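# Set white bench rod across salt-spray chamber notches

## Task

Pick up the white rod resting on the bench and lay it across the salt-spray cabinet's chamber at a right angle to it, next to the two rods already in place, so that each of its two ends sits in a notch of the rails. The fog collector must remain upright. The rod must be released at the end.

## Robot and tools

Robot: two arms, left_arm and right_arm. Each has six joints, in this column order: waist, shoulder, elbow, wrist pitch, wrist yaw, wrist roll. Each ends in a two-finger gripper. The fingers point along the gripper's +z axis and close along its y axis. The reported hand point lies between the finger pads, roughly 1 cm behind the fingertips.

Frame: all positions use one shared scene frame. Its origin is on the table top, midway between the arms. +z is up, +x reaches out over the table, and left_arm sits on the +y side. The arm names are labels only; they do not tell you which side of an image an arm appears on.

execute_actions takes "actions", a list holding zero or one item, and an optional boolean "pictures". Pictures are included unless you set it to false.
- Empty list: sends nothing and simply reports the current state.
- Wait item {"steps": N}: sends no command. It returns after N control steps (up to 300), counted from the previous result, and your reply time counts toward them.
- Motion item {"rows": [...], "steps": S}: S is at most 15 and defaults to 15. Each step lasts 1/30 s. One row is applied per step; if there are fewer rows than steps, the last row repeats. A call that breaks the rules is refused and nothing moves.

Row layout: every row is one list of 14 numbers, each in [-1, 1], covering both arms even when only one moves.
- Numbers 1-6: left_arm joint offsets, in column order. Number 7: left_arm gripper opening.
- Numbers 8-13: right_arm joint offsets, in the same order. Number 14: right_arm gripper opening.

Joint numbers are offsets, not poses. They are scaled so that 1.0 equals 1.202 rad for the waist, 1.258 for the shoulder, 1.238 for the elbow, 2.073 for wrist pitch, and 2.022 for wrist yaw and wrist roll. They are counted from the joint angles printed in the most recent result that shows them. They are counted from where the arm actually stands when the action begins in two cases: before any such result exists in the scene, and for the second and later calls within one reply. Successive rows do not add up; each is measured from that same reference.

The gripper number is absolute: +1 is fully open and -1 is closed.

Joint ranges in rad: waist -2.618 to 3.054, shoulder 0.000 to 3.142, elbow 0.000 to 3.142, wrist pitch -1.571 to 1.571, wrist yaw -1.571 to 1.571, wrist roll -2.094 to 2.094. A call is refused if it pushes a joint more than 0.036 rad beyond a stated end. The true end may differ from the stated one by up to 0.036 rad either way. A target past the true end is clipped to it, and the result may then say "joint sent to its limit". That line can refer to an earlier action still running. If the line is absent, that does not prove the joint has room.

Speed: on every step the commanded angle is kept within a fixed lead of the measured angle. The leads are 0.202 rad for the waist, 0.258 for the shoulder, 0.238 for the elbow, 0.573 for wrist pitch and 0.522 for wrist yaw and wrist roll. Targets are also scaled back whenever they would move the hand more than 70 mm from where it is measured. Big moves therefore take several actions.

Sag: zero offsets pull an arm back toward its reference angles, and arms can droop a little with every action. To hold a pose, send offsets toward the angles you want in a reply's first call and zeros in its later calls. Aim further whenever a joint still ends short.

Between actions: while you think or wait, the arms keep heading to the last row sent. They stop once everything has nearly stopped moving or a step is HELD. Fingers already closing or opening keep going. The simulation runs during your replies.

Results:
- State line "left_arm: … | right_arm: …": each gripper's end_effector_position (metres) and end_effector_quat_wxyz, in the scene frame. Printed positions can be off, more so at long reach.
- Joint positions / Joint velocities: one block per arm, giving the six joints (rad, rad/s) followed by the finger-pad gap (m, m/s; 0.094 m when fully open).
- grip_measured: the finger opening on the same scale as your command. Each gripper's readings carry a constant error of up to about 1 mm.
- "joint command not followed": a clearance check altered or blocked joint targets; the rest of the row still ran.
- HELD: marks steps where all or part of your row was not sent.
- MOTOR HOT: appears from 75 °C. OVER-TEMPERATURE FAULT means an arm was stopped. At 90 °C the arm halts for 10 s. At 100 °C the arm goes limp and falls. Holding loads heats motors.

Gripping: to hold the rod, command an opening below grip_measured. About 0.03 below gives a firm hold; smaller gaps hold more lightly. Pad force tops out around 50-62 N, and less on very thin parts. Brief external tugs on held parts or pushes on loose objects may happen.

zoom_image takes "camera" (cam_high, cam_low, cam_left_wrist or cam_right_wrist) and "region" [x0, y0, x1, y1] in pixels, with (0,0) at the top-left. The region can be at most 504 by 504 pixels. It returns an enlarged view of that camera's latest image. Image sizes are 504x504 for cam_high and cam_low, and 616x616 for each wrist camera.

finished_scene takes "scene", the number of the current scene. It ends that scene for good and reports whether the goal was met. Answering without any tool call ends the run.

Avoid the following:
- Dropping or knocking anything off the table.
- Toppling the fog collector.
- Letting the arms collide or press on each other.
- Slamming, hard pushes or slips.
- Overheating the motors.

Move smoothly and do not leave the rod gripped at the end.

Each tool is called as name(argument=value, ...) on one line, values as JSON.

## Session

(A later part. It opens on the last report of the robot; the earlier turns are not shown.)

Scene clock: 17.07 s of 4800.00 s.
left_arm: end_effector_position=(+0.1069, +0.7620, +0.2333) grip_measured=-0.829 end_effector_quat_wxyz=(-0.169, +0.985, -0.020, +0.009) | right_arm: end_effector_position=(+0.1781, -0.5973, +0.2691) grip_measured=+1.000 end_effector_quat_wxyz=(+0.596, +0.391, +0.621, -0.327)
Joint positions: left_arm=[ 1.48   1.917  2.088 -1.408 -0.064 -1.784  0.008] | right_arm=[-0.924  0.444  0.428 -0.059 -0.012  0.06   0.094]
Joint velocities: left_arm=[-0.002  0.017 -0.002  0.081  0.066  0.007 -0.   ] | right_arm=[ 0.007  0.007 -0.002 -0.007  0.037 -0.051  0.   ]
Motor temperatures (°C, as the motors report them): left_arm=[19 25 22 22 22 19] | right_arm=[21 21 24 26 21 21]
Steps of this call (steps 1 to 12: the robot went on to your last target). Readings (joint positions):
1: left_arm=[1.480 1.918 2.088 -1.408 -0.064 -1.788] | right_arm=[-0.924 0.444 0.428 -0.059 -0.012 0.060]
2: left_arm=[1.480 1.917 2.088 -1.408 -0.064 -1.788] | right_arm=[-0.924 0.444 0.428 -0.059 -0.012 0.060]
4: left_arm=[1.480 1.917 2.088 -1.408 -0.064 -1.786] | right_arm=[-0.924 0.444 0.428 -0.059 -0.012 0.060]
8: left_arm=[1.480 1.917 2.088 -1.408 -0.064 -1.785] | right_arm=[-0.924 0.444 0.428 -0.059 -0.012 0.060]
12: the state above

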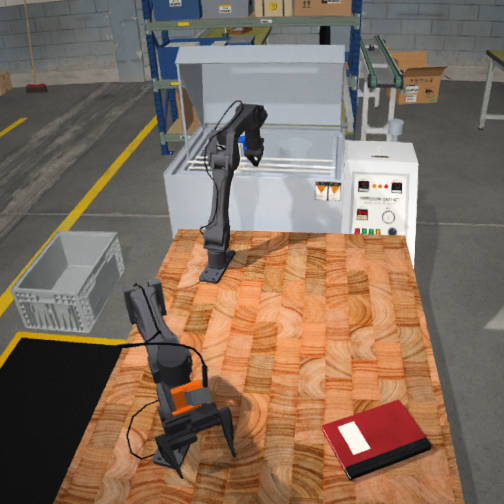

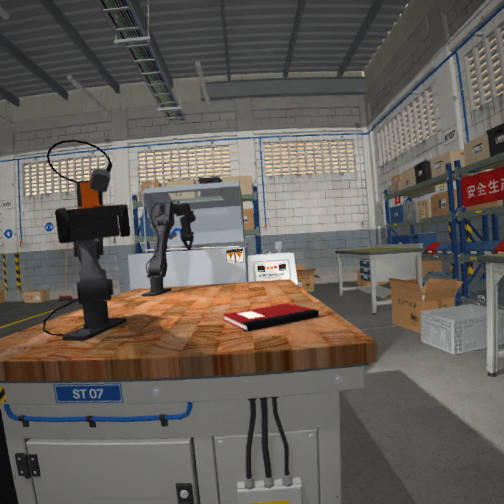

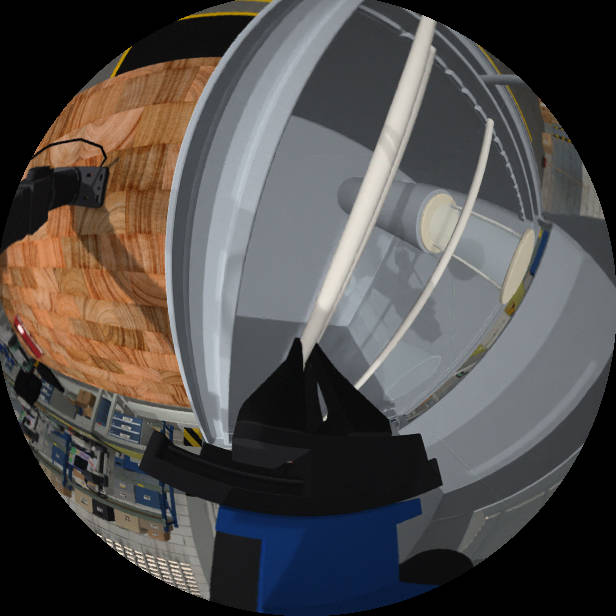

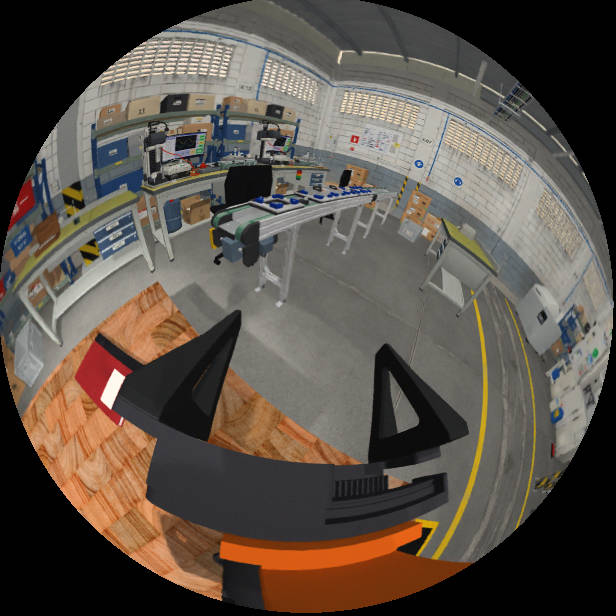

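execute_actions(actions=[{"rows":[[0,0,-0.025,-0.025,0,0,-0.87,0,0,0,0,0,0,1],[0,0.01,-0.025,-0.025,0,0,-0.87,0,0,0,0,0,0,1],[0,0.02,-0.025,-0.025,0,0,-0.87,0,0,0,0,0,0,1],[0,0.03,-0.025,-0.025,0,0,-0.87,0,0,0,0,0,0,1],[0,0.045,-0.025,-0.025,0,0,-0.87,0,0,0,0,0,0,1]]}])

zoom_image(camera="cam_high", region=[160,120,370,200])

zoom_image(camera="cam_left_wrist", region=[370,0,520,150])

Scene clock: 18.73 s of 4800.00 s.
left_arm: end_effector_position=(+0.1105, +0.7596, +0.2084) grip_measured=-0.829 end_effector_quat_wxyz=(-0.127, +0.992, -0.023, +0.010) | right_arm: end_effector_position=(+0.1781, -0.5973, +0.2691) grip_measured=+1.000 end_effector_quat_wxyz=(+0.596, +0.391, +0.621, -0.327)
Joint positions: left_arm=[ 1.48   1.968  2.08  -1.43  -0.041 -1.786  0.008] | right_arm=[-0.924  0.444  0.428 -0.059 -0.012  0.06   0.094]
Joint velocities: left_arm=[-0.007 -0.002  0.002 -0.066  0.037  0.037 -0.001] | right_arm=[-0.017 -0.012 -0.007 -0.007  0.007  0.037  0.   ]
Motor temperatures (°C, as the motors report them): left_arm=[19 25 22 22 22 19] | right_arm=[21 21 24 26 21 21]
Steps of this call (steps 1 to 15: the robot went on to your last target; steps 16 to 35: nothing new was sent; steps 36 to 50: all 15 steps of this action). Readings (joint positions):
36: left_arm=[1.480 1.917 2.086 -1.409 -0.064 -1.784] | right_arm=[-0.924 0.444 0.428 -0.059 -0.012 0.060]
37: left_arm=[1.480 1.917 2.083 -1.414 -0.064 -1.784] | right_arm=[-0.924 0.444 0.428 -0.059 -0.012 0.060]
39: left_arm=[1.480 1.922 2.080 -1.425 -0.062 -1.784] | right_arm=[-0.924 0.444 0.428 -0.059 -0.012 0.060]
43: left_arm=[1.480 1.952 2.080 -1.430 -0.055 -1.785] | right_arm=[-0.924 0.444 0.428 -0.059 -0.012 0.060]
50: the state above

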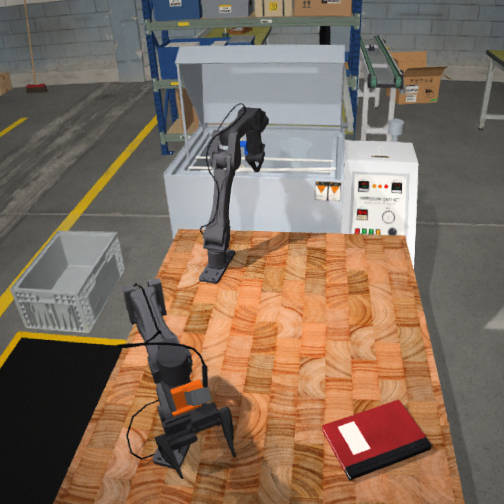

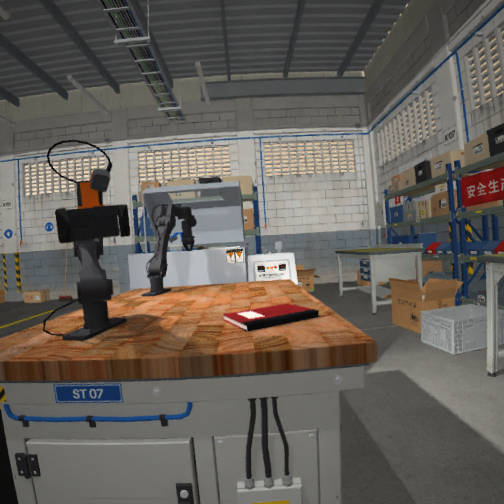

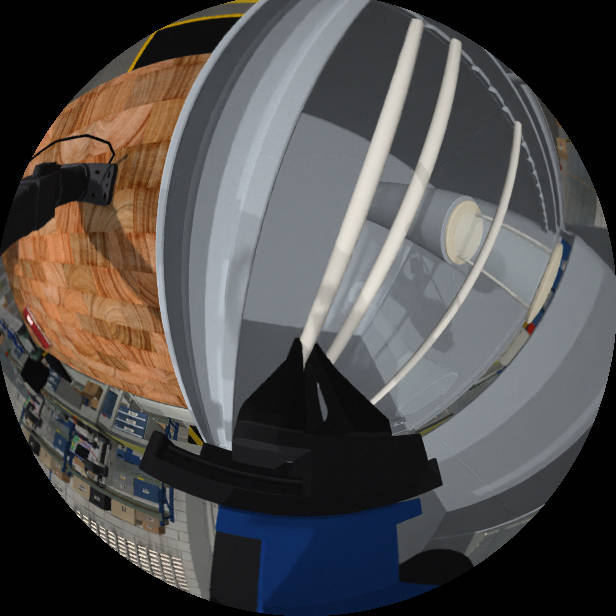

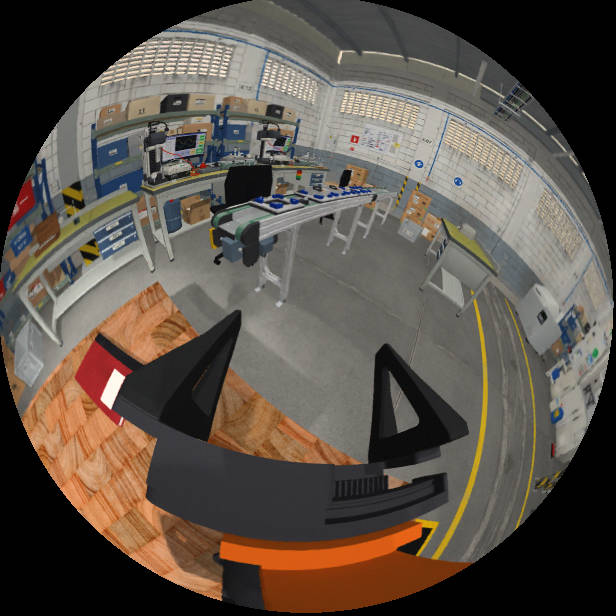

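Region (160, 120, 370, 200) of cam_high's 504x504 image, scaled by 2.400, with more detail than that image has; it fills the top 192 rows of this view, and the rest is white.

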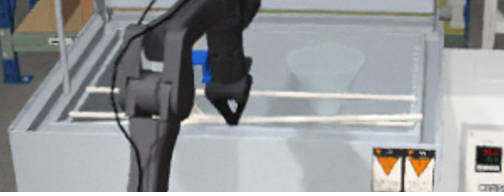

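Region (370, 0, 520, 150) of cam_left_wrist's 616x616 image, scaled by 3.360, with more detail than that image has.

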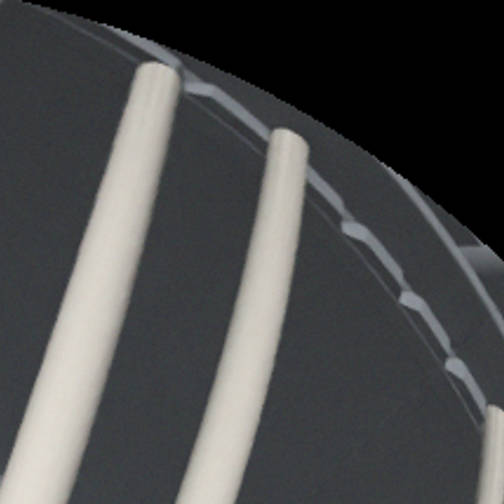

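execute_actions(actions=[{"rows":[[0,-0.035,0,0,0,0,-0.87,0,0,0,0,0,0,1],[0,-0.035,0,0,0,0,-0.87,0,0,0,0,0,0,1],[0,-0.035,0,0,0,0,-0.87,0,0,0,0,0,0,1],[0,-0.035,0,0,0,0,-0.87,0,0,0,0,0,0,1],[0,-0.035,0,0,0,0,-0.87,0,0,0,0,0,0,1],[0.025,-0.035,0,0.022,-0.02,0.02,-0.87,0,0,0,0,0,0,1]]}], pictures=false)

execute_actions(actions=[{"rows":[[0,0.03,0,0,0,0,-0.87,0,0,0,0,0,0,1]]}])

zoom_image(camera="cam_high", region=[160,120,370,200])

zoom_image(camera="cam_left_wrist", region=[370,0,520,150])

Scene clock: 20.43 s of 4800.00 s.
left_arm: end_effector_position=(+0.1008, +0.7689, +0.2230) grip_measured=-0.829 end_effector_quat_wxyz=(-0.162, +0.987, -0.022, +0.009) | right_arm: end_effector_position=(+0.1781, -0.5973, +0.2691) grip_measured=+1.000 end_effector_quat_wxyz=(+0.596, +0.391, +0.621, -0.327)
Joint positions: left_arm=[ 1.503  1.939  2.08  -1.39  -0.052 -1.759  0.008] | right_arm=[-0.924  0.444  0.428 -0.059 -0.012  0.06   0.094]
Joint velocities: left_arm=[ 0.012 -0.002  0.002  0.051  0.007  0.066  0.   ] | right_arm=[-0.017  0.007  0.012 -0.007 -0.051  0.022  0.   ]
Motor temperatures (°C, as the motors report them): left_arm=[19 26 22 22 22 19] | right_arm=[21 21 24 27 21 21]
Steps of this call (steps 1 to 15: the robot went on to your last target; steps 16 to 36: nothing new was sent; steps 37 to 51: all 15 steps of this action). Readings (joint positions):
37: left_arm=[1.480 1.966 2.080 -1.430 -0.036 -1.786] | right_arm=[-0.924 0.444 0.428 -0.059 -0.012 0.060]
38: left_arm=[1.480 1.963 2.080 -1.429 -0.033 -1.786] | right_arm=[-0.924 0.444 0.428 -0.059 -0.012 0.060]
40: left_arm=[1.480 1.954 2.080 -1.428 -0.029 -1.786] | right_arm=[-0.924 0.444 0.428 -0.059 -0.012 0.060]
44: left_arm=[1.488 1.940 2.080 -1.411 -0.037 -1.772] | right_arm=[-0.924 0.444 0.428 -0.059 -0.012 0.060]
51: the state above

Scene clock: 20.93 s of 4800.00 s.
left_arm: end_effector_position=(+0.1045, +0.7717, +0.2126) grip_measured=-0.829 end_effector_quat_wxyz=(-0.149, +0.988, -0.024, +0.015) | right_arm: end_effector_position=(+0.1781, -0.5973, +0.2691) grip_measured=+1.000 end_effector_quat_wxyz=(+0.596, +0.391, +0.621, -0.327)
Joint positions: left_arm=[ 1.503  1.965  2.08  -1.386 -0.035 -1.76   0.008] | right_arm=[-0.924  0.444  0.428 -0.059 -0.012  0.06   0.094]
Joint velocities: left_arm=[-0.007  0.017 -0.007 -0.051 -0.022  0.037 -0.002] | right_arm=[ 0.012 -0.012 -0.017 -0.051  0.066 -0.037  0.   ]
Motor temperatures (°C, as the motors report them): left_arm=[19 26 22 22 22 19] | right_arm=[21 21 24 27 21 21]
Steps of this call (steps 1 to 15: all 15 steps of this action). Readings (joint positions):
1: left_arm=[1.503 1.941 2.080 -1.390 -0.050 -1.759] | right_arm=[-0.924 0.444 0.428 -0.059 -0.012 0.060]
2: left_arm=[1.503 1.944 2.080 -1.389 -0.049 -1.759] | right_arm=[-0.924 0.444 0.428 -0.059 -0.012 0.060]
4: left_arm=[1.503 1.953 2.080 -1.388 -0.045 -1.759] | right_arm=[-0.924 0.444 0.428 -0.059 -0.012 0.060]
8: left_arm=[1.503 1.965 2.080 -1.387 -0.039 -1.760] | right_arm=[-0.924 0.444 0.428 -0.059 -0.012 0.060]
15: the state above

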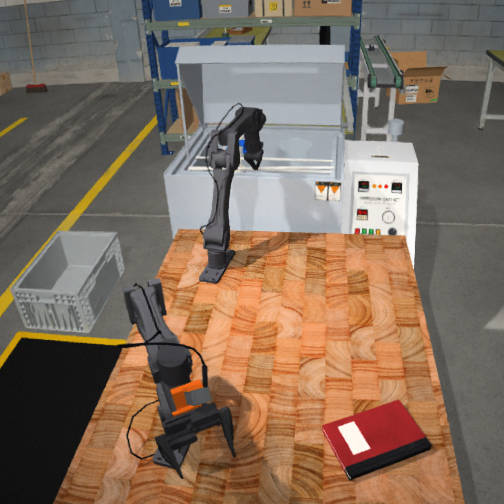

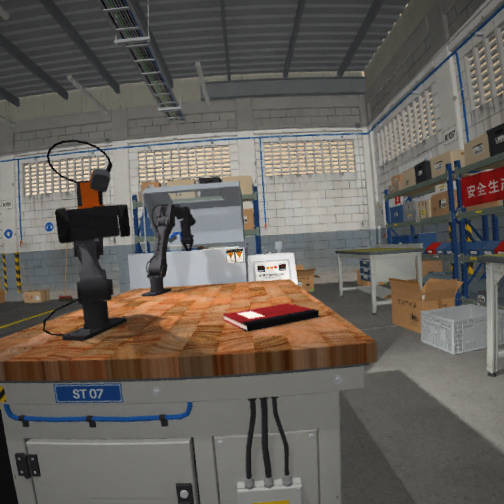

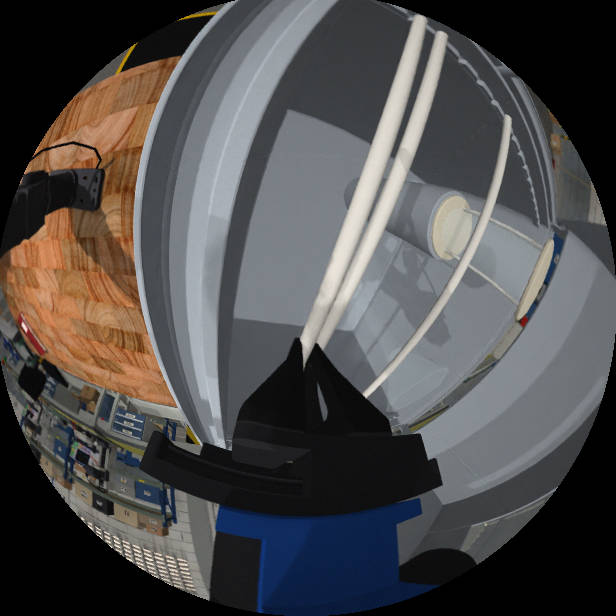

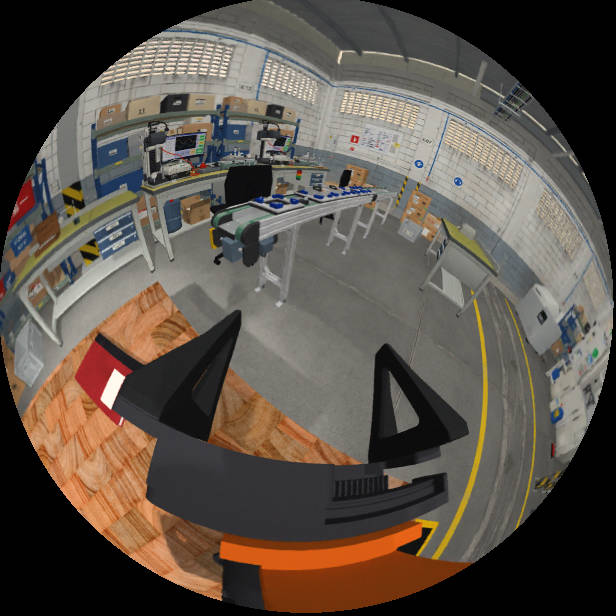

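Region (160, 120, 370, 200) of cam_high's 504x504 image, scaled by 2.400, with more detail than that image has; it fills the top 192 rows of this view, and the rest is white.

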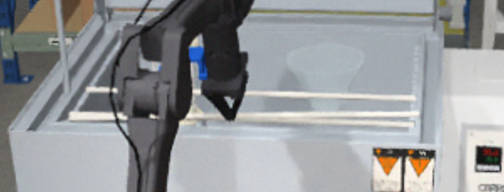

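Region (370, 0, 520, 150) of cam_left_wrist's 616x616 image, scaled by 3.360, with more detail than that image has.

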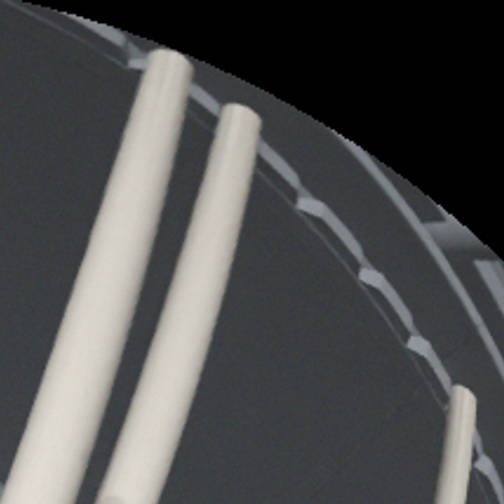

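execute_actions(actions=[{"rows":[[0,0,0,-0.024,-0.02,0,-0.87,0,0,0,0,0,0,1]]}], pictures=false)

execute_actions(actions=[{"rows":[[0,0.01,0,-0.01,-0.01,0,-0.84,0,0,0,0,0,0,1],[0,0.02,0,-0.01,-0.01,0,-0.84,0,0,0,0,0,0,1],[0,0.035,0,-0.015,-0.01,0,-0.84,0,0,0,0,0,0,1]]}])

zoom_image(camera="cam_high", region=[160,120,370,200])

zoom_image(camera="cam_left_wrist", region=[370,0,520,150])

Scene clock: 22.37 s of 4800.00 s.
left_arm: end_effector_position=(+0.1036, +0.7684, +0.2116) grip_measured=-0.829 end_effector_quat_wxyz=(-0.142, +0.989, -0.022, +0.013) | right_arm: end_effector_position=(+0.1781, -0.5973, +0.2691) grip_measured=+1.000 end_effector_quat_wxyz=(+0.596, +0.391, +0.621, -0.327)
Joint positions: left_arm=[ 1.503  1.965  2.08  -1.4   -0.036 -1.764  0.008] | right_arm=[-0.924  0.444  0.428 -0.059 -0.012  0.06   0.094]
Joint velocities: left_arm=[-0.002 -0.012 -0.007 -0.007 -0.051 -0.037 -0.001] | right_arm=[-0.002 -0.007 -0.002 -0.051 -0.051  0.066  0.   ]
Motor temperatures (°C, as the motors report them): left_arm=[19 26 22 22 22 19] | right_arm=[21 21 24 27 21 21]
Steps of this call (steps 1 to 15: the robot went on to your last target; steps 16 to 28: nothing new was sent; steps 29 to 43: all 15 steps of this action). Readings (joint positions):
29: left_arm=[1.503 1.965 2.080 -1.387 -0.036 -1.760] | right_arm=[-0.924 0.444 0.428 -0.059 -0.012 0.060]
30: left_arm=[1.503 1.965 2.080 -1.388 -0.036 -1.761] | right_arm=[-0.924 0.444 0.428 -0.059 -0.012 0.060]
32: left_arm=[1.503 1.965 2.080 -1.392 -0.036 -1.762] | right_arm=[-0.924 0.444 0.428 -0.059 -0.012 0.060]
36: left_arm=[1.503 1.965 2.080 -1.399 -0.036 -1.764] | right_arm=[-0.924 0.444 0.428 -0.059 -0.012 0.060]
43: the state above

Scene clock: 22.87 s of 4800.00 s.
left_arm: end_effector_position=(+0.1038, +0.7689, +0.2099) grip_measured=-0.824 end_effector_quat_wxyz=(-0.141, +0.990, -0.022, +0.013) | right_arm: end_effector_position=(+0.1781, -0.5973, +0.2691) grip_measured=+1.000 end_effector_quat_wxyz=(+0.596, +0.391, +0.621, -0.327)
Joint positions: left_arm=[ 1.503  1.969  2.08  -1.4   -0.035 -1.765  0.008] | right_arm=[-0.924  0.444  0.428 -0.059 -0.012  0.06   0.094]
Joint velocities: left_arm=[-0.002 -0.012  0.022  0.051  0.037 -0.037 -0.   ] | right_arm=[-0.007  0.007 -0.002  0.022  0.007 -0.022  0.   ]
Motor temperatures (°C, as the motors report them): left_arm=[19 26 22 22 22 19] | right_arm=[21 21 24 27 21 21]
Steps of this call (steps 1 to 15: all 15 steps of this action). Readings (joint positions):
1: left_arm=[1.503 1.965 2.080 -1.400 -0.036 -1.765] | right_arm=[-0.924 0.444 0.428 -0.059 -0.012 0.060]
2: left_arm=[1.503 1.965 2.080 -1.400 -0.035 -1.765] | right_arm=[-0.924 0.444 0.428 -0.059 -0.012 0.060]
4: left_arm=[1.503 1.969 2.080 -1.400 -0.035 -1.765] | right_arm=[-0.924 0.444 0.428 -0.059 -0.012 0.060]
8: left_arm=[1.503 1.969 2.080 -1.400 -0.035 -1.765] | right_arm=[-0.924 0.444 0.428 -0.059 -0.012 0.060]
15: the state above

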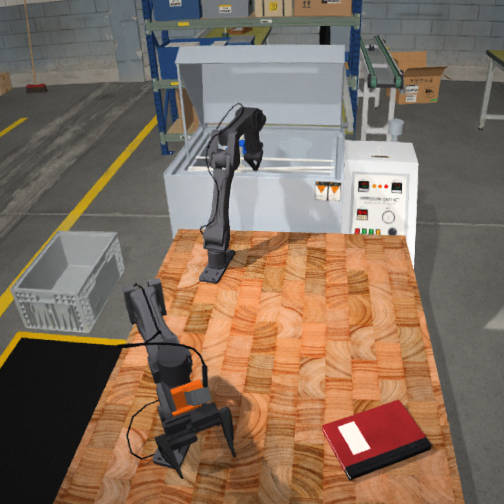

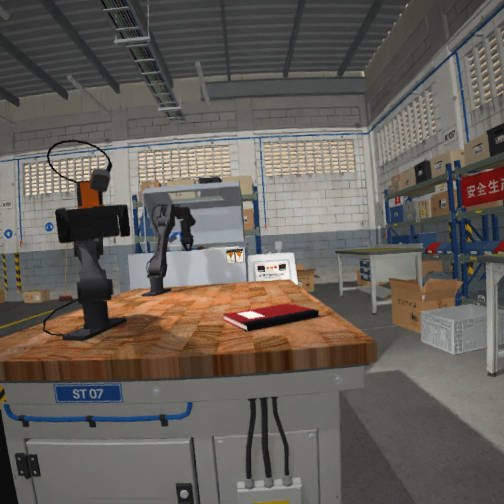

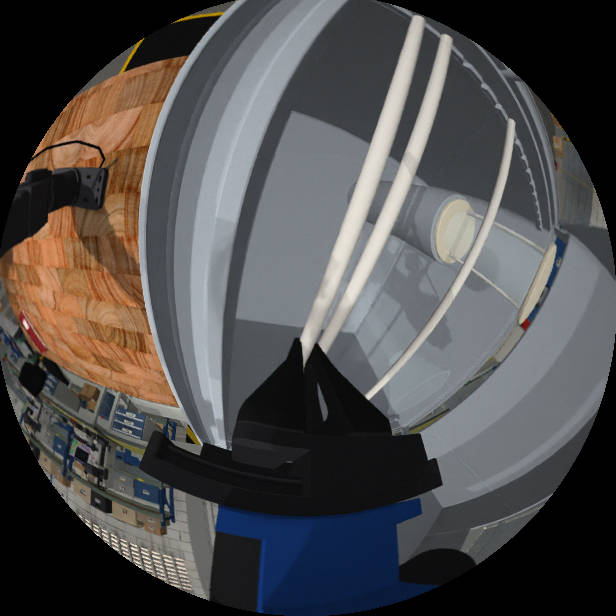

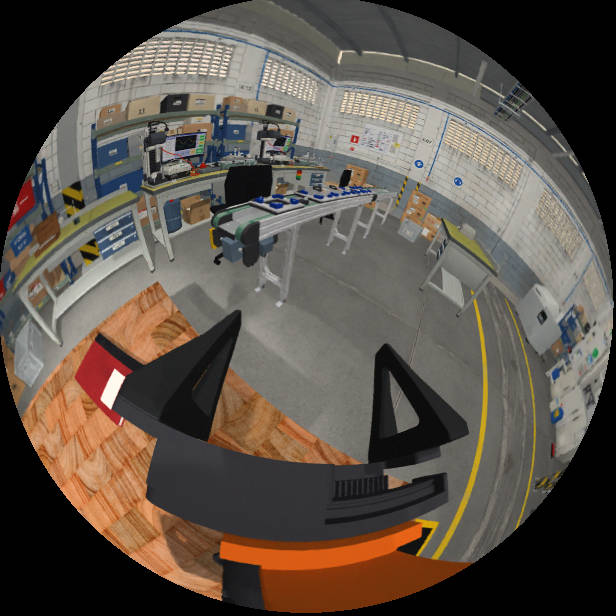

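Region (160, 120, 370, 200) of cam_high's 504x504 image, scaled by 2.400, with more detail than that image has; it fills the top 192 rows of this view, and the rest is white.

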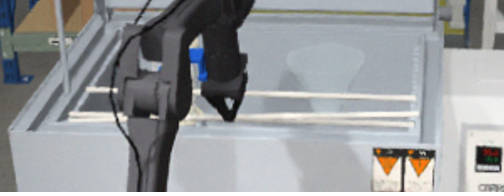

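Region (370, 0, 520, 150) of cam_left_wrist's 616x616 image, scaled by 3.360, with more detail than that image has.

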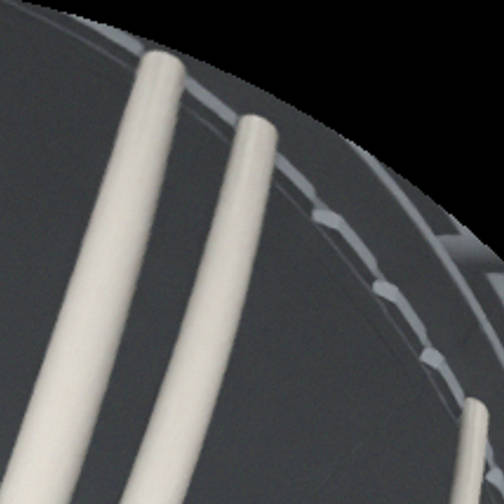

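execute_actions(actions=[{"rows":[[0,-0.015,0,0,0,0,-0.87,0,0,0,0,0,0,1],[0,-0.015,0,0,0,0,-0.87,0,0,0,0,0,0,1],[0,-0.015,0,0,0,0,-0.87,0,0,0,0,0,0,1],[0.025,-0.015,0,-0.018,-0.01,0.022,-0.87,0,0,0,0,0,0,1]]}], pictures=false)

execute_actions(actions=[{"rows":[[0,0.025,0,-0.01,0,0,-0.835,0,0,0,0,0,0,1]]}])

zoom_image(camera="cam_high", region=[270,130,370,190])

zoom_image(camera="cam_left_wrist", region=[370,0,520,150])

Scene clock: 24.37 s of 4800.00 s.
left_arm: end_effector_position=(+0.0951, +0.7672, +0.2102) grip_measured=-0.824 end_effector_quat_wxyz=(-0.135, +0.990, -0.026, +0.012) | right_arm: end_effector_position=(+0.1781, -0.5973, +0.2691) grip_measured=+1.000 end_effector_quat_wxyz=(+0.596, +0.391, +0.621, -0.327)
Joint positions: left_arm=[ 1.525  1.966  2.08  -1.413 -0.028 -1.735  0.008] | right_arm=[-0.924  0.444  0.428 -0.059 -0.012  0.06   0.094]
Joint velocities: left_arm=[-0.002 -0.012  0.002 -0.066  0.007  0.051  0.001] | right_arm=[-0.002 -0.012 -0.002  0.022  0.007  0.037  0.   ]
Motor temperatures (°C, as the motors report them): left_arm=[19 26 22 22 22 19] | right_arm=[21 21 24 27 21 21]
Steps of this call (steps 1 to 15: the robot went on to your last target; steps 16 to 30: nothing new was sent; steps 31 to 45: all 15 steps of this action). Readings (joint positions):
31: left_arm=[1.503 1.967 2.080 -1.398 -0.035 -1.765] | right_arm=[-0.924 0.444 0.428 -0.059 -0.012 0.060]
32: left_arm=[1.503 1.966 2.080 -1.398 -0.032 -1.765] | right_arm=[-0.924 0.444 0.428 -0.059 -0.012 0.060]
34: left_arm=[1.505 1.966 2.080 -1.398 -0.027 -1.761] | right_arm=[-0.924 0.444 0.428 -0.059 -0.012 0.060]
38: left_arm=[1.520 1.966 2.080 -1.403 -0.026 -1.745] | right_arm=[-0.924 0.444 0.428 -0.059 -0.012 0.060]
45: the state above

Scene clock: 24.87 s of 4800.00 s.
left_arm: end_effector_position=(+0.0966, +0.7684, +0.2008) grip_measured=-0.820 end_effector_quat_wxyz=(-0.122, +0.992, -0.027, +0.013) | right_arm: end_effector_position=(+0.1781, -0.5973, +0.2691) grip_measured=+1.000 end_effector_quat_wxyz=(+0.596, +0.391, +0.621, -0.327)
Joint positions: left_arm=[ 1.525  1.989  2.08  -1.415 -0.021 -1.735  0.008] | right_arm=[-0.924  0.444  0.428 -0.059 -0.012  0.06   0.094]
Joint velocities: left_arm=[ 0.007 -0.012 -0.007 -0.022 -0.022 -0.037 -0.   ] | right_arm=[ 0.007 -0.002  0.007 -0.007  0.022  0.022  0.   ]
Motor temperatures (°C, as the motors report them): left_arm=[19 26 22 22 22 19] | right_arm=[21 21 24 27 21 21]
Steps of this call (steps 1 to 15: all 15 steps of this action). Readings (joint positions):
1: left_arm=[1.525 1.968 2.080 -1.414 -0.026 -1.735] | right_arm=[-0.924 0.444 0.428 -0.059 -0.012 0.060]
2: left_arm=[1.525 1.970 2.080 -1.414 -0.026 -1.735] | right_arm=[-0.924 0.444 0.428 -0.059 -0.012 0.060]
4: left_arm=[1.525 1.977 2.080 -1.415 -0.025 -1.735] | right_arm=[-0.924 0.444 0.428 -0.059 -0.012 0.060]
8: left_arm=[1.525 1.989 2.080 -1.415 -0.023 -1.735] | right_arm=[-0.924 0.444 0.428 -0.059 -0.012 0.060]
15: the state above

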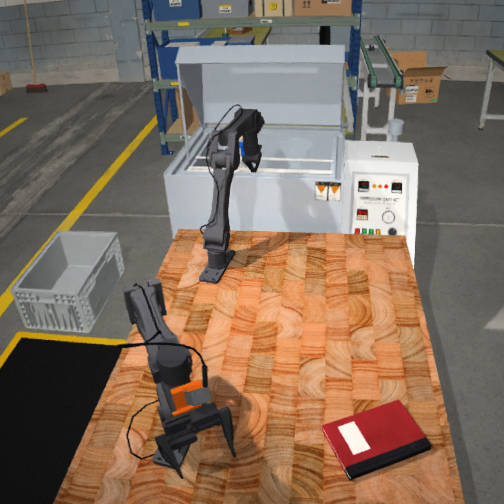

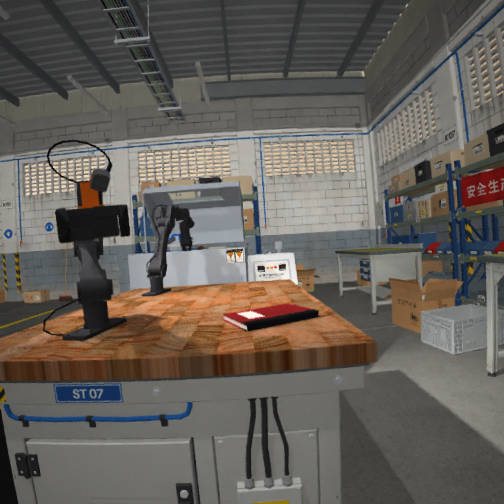

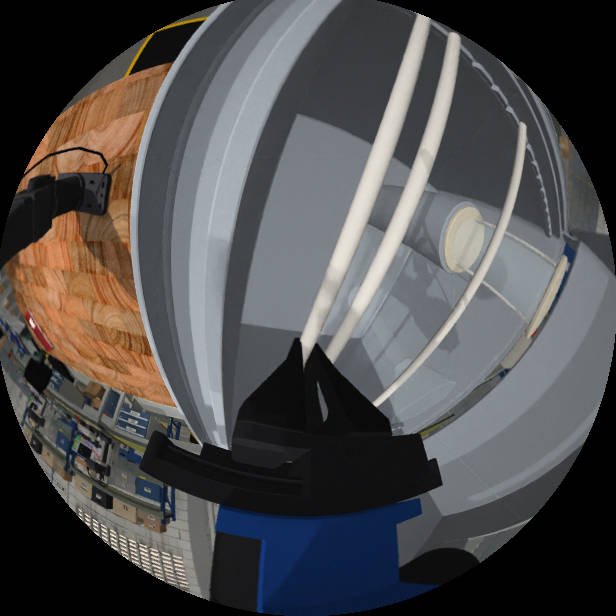

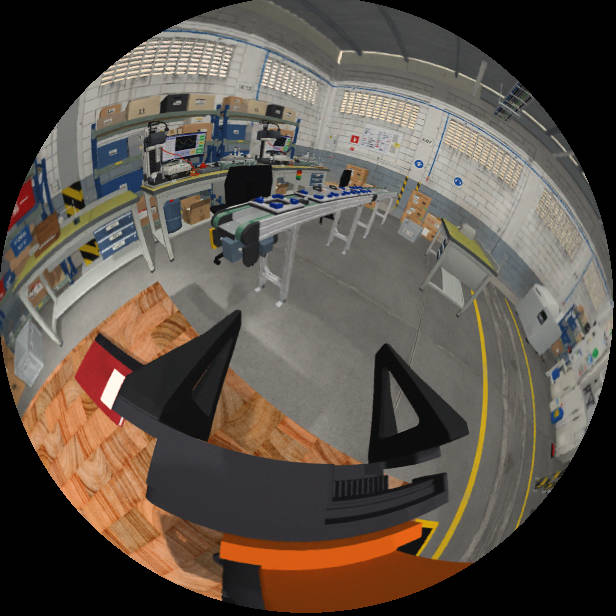

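Region (270, 130, 370, 190) of cam_high's 504x504 image, scaled by 5.040, with more detail than that image has; it fills the top 302 rows of this view, and the rest is white.

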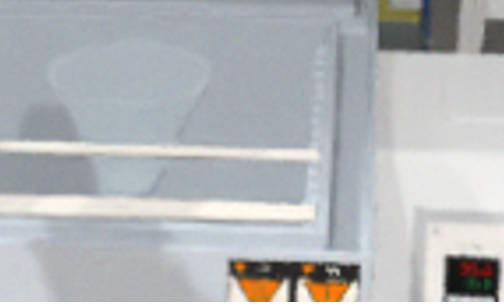

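Region (370, 0, 520, 150) of cam_left_wrist's 616x616 image, scaled by 3.360, with more detail than that image has.

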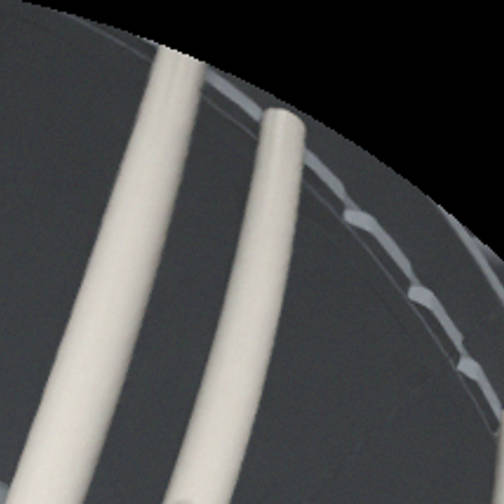

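It cleared now. Lower a bit more, release, lift and inspect.

execute_actions(actions=[{"rows":[[0,0.018,0,-0.016,0,0,-0.83,0,0,0,0,0,0,1]],"steps":12}], pictures=false)

execute_actions(actions=[{"rows":[[0,0,0,0,0,0,-0.8,0,0,0,0,0,0,1],[0,0,0,0,0,0,-0.78,0,0,0,0,0,0,1],[0,0,0,0,0,0,-0.74,0,0,0,0,0,0,1],[0,0,0,0,0,0,-0.68,0,0,0,0,0,0,1],[0,0,0,0,0,0,-0.68,0,0,0,0,0,0,1],[0,-0.03,0,0.01,0,0,-0.68,0,0,0,0,0,0,1],[0,-0.05,0,0.01,0,0,-0.68,0,0,0,0,0,0,1],[0,-0.09,0,0,0,0,-0.68,0,0,0,0,0,0,1]]}], pictures=false)

execute_actions(actions=[{"rows":[[0,-0.11,0.06,-0.04,0,0,-0.68,0,0,0,0,0,0,1],[0,-0.11,0.06,-0.04,0,0,-0.68,0,0,0,0,0,0,1],[0,-0.11,0.06,-0.04,0,0.97,-0.68,0,0,0,0,0,0,1]]}], pictures=false)

execute_actions(actions=[{"steps":15}])

zoom_image(camera="cam_left_wrist", region=[100,220,220,340])

zoom_image(camera="cam_left_wrist", region=[410,200,530,320])

Scene clock: 26.83 s of 4800.00 s.
left_arm: end_effector_position=(+0.0968, +0.7683, +0.2003) grip_measured=-0.817 end_effector_quat_wxyz=(-0.121, +0.992, -0.027, +0.014) | right_arm: end_effector_position=(+0.1781, -0.5973, +0.2691) grip_measured=+1.000 end_effector_quat_wxyz=(+0.596, +0.391, +0.621, -0.327)
Joint positions: left_arm=[ 1.525  1.99   2.08  -1.416 -0.02  -1.735  0.009] | right_arm=[-0.924  0.444  0.428 -0.059 -0.012  0.06   0.094]
Joint velocities: left_arm=[-0.017  0.007  0.007  0.007 -0.081  0.007  0.   ] | right_arm=[-0.007  0.002  0.002  0.022 -0.007  0.037  0.   ]
Motor temperatures (°C, as the motors report them): left_arm=[19 26 22 22 22 19] | right_arm=[21 21 24 27 21 21]
Steps of this call (steps 1 to 15: the robot went on to your last target; steps 16 to 47: nothing new was sent; steps 48 to 59: all 12 steps of this action). Readings (joint positions):
48: left_arm=[1.525 1.990 2.080 -1.416 -0.020 -1.735] | right_arm=[-0.924 0.444 0.428 -0.059 -0.012 0.060]
49: left_arm=[1.525 1.990 2.080 -1.416 -0.020 -1.735] | right_arm=[-0.924 0.444 0.428 -0.059 -0.012 0.060]
51: left_arm=[1.525 1.990 2.080 -1.416 -0.020 -1.735] | right_arm=[-0.924 0.444 0.428 -0.059 -0.012 0.060]
55: left_arm=[1.525 1.990 2.080 -1.416 -0.020 -1.735] | right_arm=[-0.924 0.444 0.428 -0.059 -0.012 0.060]
59: the state above

Scene clock: 27.33 s of 4800.00 s.
left_arm: end_effector_position=(+0.0949, +0.7580, +0.2489) grip_measured=-0.682 end_effector_quat_wxyz=(-0.184, +0.982, -0.026, +0.027) | right_arm: end_effector_position=(+0.1781, -0.5973, +0.2691) grip_measured=+1.000 end_effector_quat_wxyz=(+0.596, +0.391, +0.621, -0.327)
Joint positions: left_arm=[ 1.525  1.871  2.08  -1.406 -0.018 -1.735  0.015] | right_arm=[-0.924  0.444  0.428 -0.059 -0.012  0.06   0.094]
Joint velocities: left_arm=[ 0.012 -0.11  -0.017 -0.007  0.007  0.022 -0.   ] | right_arm=[-0.012 -0.007 -0.032 -0.051 -0.022 -0.007  0.   ]
Motor temperatures (°C, as the motors report them): left_arm=[19 26 22 22 22 19] | right_arm=[21 21 24 27 21 21]
Steps of this call (steps 1 to 15: all 15 steps of this action). Readings (joint positions):
1: left_arm=[1.525 1.990 2.080 -1.416 -0.020 -1.735] | right_arm=[-0.924 0.444 0.428 -0.059 -0.012 0.060]
2: left_arm=[1.525 1.990 2.080 -1.416 -0.020 -1.735] | right_arm=[-0.924 0.444 0.428 -0.059 -0.012 0.060]
4: left_arm=[1.525 1.990 2.080 -1.415 -0.019 -1.735] | right_arm=[-0.924 0.444 0.428 -0.059 -0.012 0.060]
8: left_arm=[1.525 1.973 2.080 -1.406 -0.018 -1.735] | right_arm=[-0.924 0.444 0.428 -0.059 -0.012 0.060]
15: the state above

Scene clock: 27.83 s of 4800.00 s.
left_arm: end_effector_position=(+0.0883, +0.7262, +0.3205) grip_measured=-0.682 end_effector_quat_wxyz=(-0.232, +0.763, -0.592, -0.118) | right_arm: end_effector_position=(+0.1781, -0.5973, +0.2691) grip_measured=+1.000 end_effector_quat_wxyz=(+0.596, +0.391, +0.621, -0.327)
Joint positions: left_arm=[ 1.525  1.722  2.147 -1.469 -0.015 -0.467  0.015] | right_arm=[-0.924  0.444  0.428 -0.059 -0.012  0.06   0.094]
Joint velocities: left_arm=[-0.012  0.022  0.007 -0.066  0.022  2.835 -0.   ] | right_arm=[-0.007  0.012  0.007 -0.051 -0.007 -0.095  0.   ]
Motor temperatures (°C, as the motors report them): left_arm=[19 26 22 22 22 19] | right_arm=[21 21 24 27 21 21]
Steps of this call (steps 1 to 15: all 15 steps of this action). Readings (joint positions):
1: left_arm=[1.525 1.859 2.083 -1.411 -0.017 -1.735] | right_arm=[-0.924 0.444 0.428 -0.059 -0.012 0.060]
2: left_arm=[1.525 1.846 2.086 -1.421 -0.016 -1.735] | right_arm=[-0.924 0.444 0.428 -0.059 -0.012 0.060]
4: left_arm=[1.525 1.803 2.102 -1.441 -0.015 -1.554] | right_arm=[-0.924 0.444 0.428 -0.059 -0.012 0.060]
8: left_arm=[1.525 1.727 2.141 -1.455 -0.015 -1.159] | right_arm=[-0.924 0.444 0.428 -0.059 -0.012 0.060]
15: the state above

Scene clock: 28.33 s of 4800.00 s.
left_arm: end_effector_position=(+0.0879, +0.7246, +0.3194) grip_measured=-0.682 end_effector_quat_wxyz=(+0.179, -0.531, +0.808, +0.184) | right_arm: end_effector_position=(+0.1781, -0.5973, +0.2691) grip_measured=+1.000 end_effector_quat_wxyz=(+0.596, +0.391, +0.621, -0.327)
Joint positions: left_arm=[ 1.525  1.722  2.147 -1.476 -0.015  0.191  0.015] | right_arm=[-0.924  0.444  0.428 -0.059 -0.012  0.06   0.094]
Joint velocities: left_arm=[-0.012  0.002 -0.017  0.007 -0.095  0.183 -0.001] | right_arm=[ 0.002  0.012 -0.007  0.051  0.037 -0.066  0.   ]
Motor temperatures (°C, as the motors report them): left_arm=[19 26 22 22 22 19] | right_arm=[21 21 24 27 21 21]
Steps of this call (steps 1 to 15: the robot went on to your last target). Readings (joint positions):
1: left_arm=[1.525 1.722 2.147 -1.470 -0.015 -0.368] | right_arm=[-0.924 0.444 0.428 -0.059 -0.012 0.060]
2: left_arm=[1.525 1.722 2.147 -1.470 -0.015 -0.269] | right_arm=[-0.924 0.444 0.428 -0.059 -0.012 0.060]
4: left_arm=[1.525 1.722 2.147 -1.472 -0.015 -0.095] | right_arm=[-0.924 0.444 0.428 -0.059 -0.012 0.060]
8: left_arm=[1.525 1.722 2.147 -1.474 -0.015 0.090] | right_arm=[-0.924 0.444 0.428 -0.059 -0.012 0.060]
15: the state above

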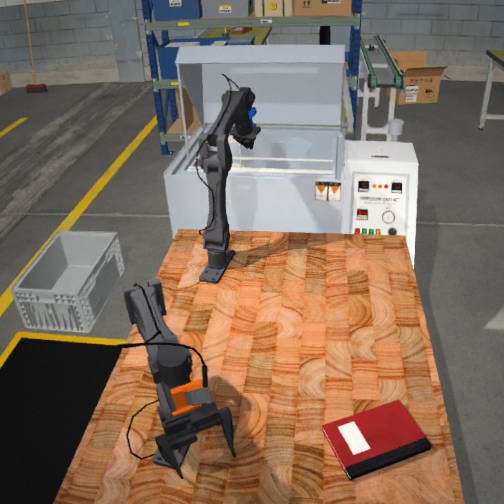

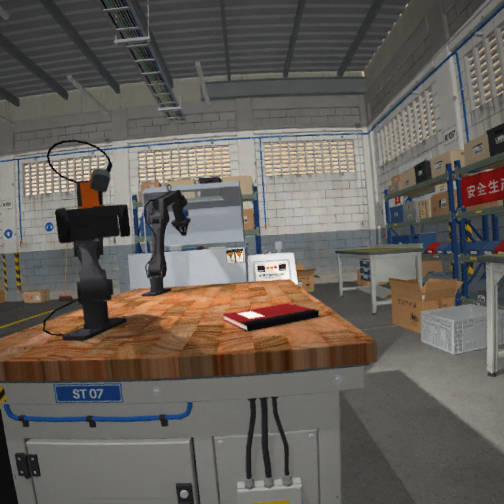

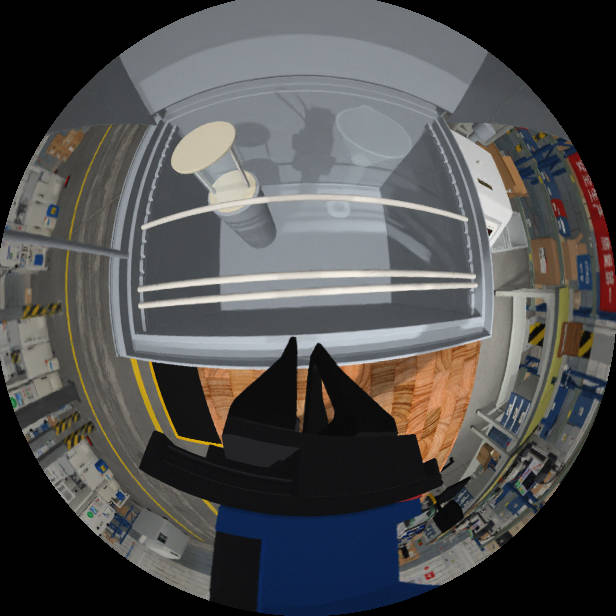

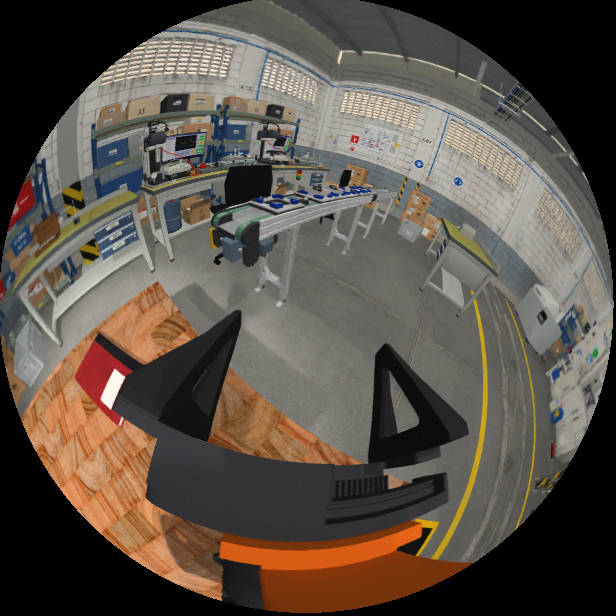

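Region (100, 220, 220, 340) of cam_left_wrist's 616x616 image, scaled by 4.200, with more detail than that image has.

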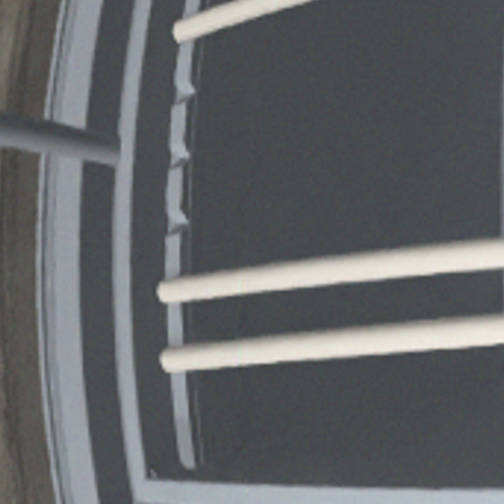

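Region (410, 200, 530, 320) of cam_left_wrist's 616x616 image, scaled by 4.200, with more detail than that image has.

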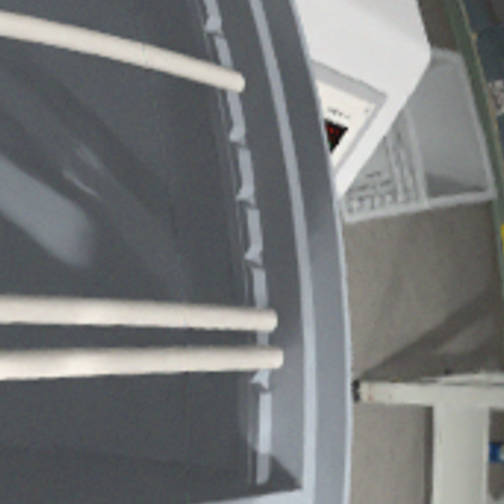

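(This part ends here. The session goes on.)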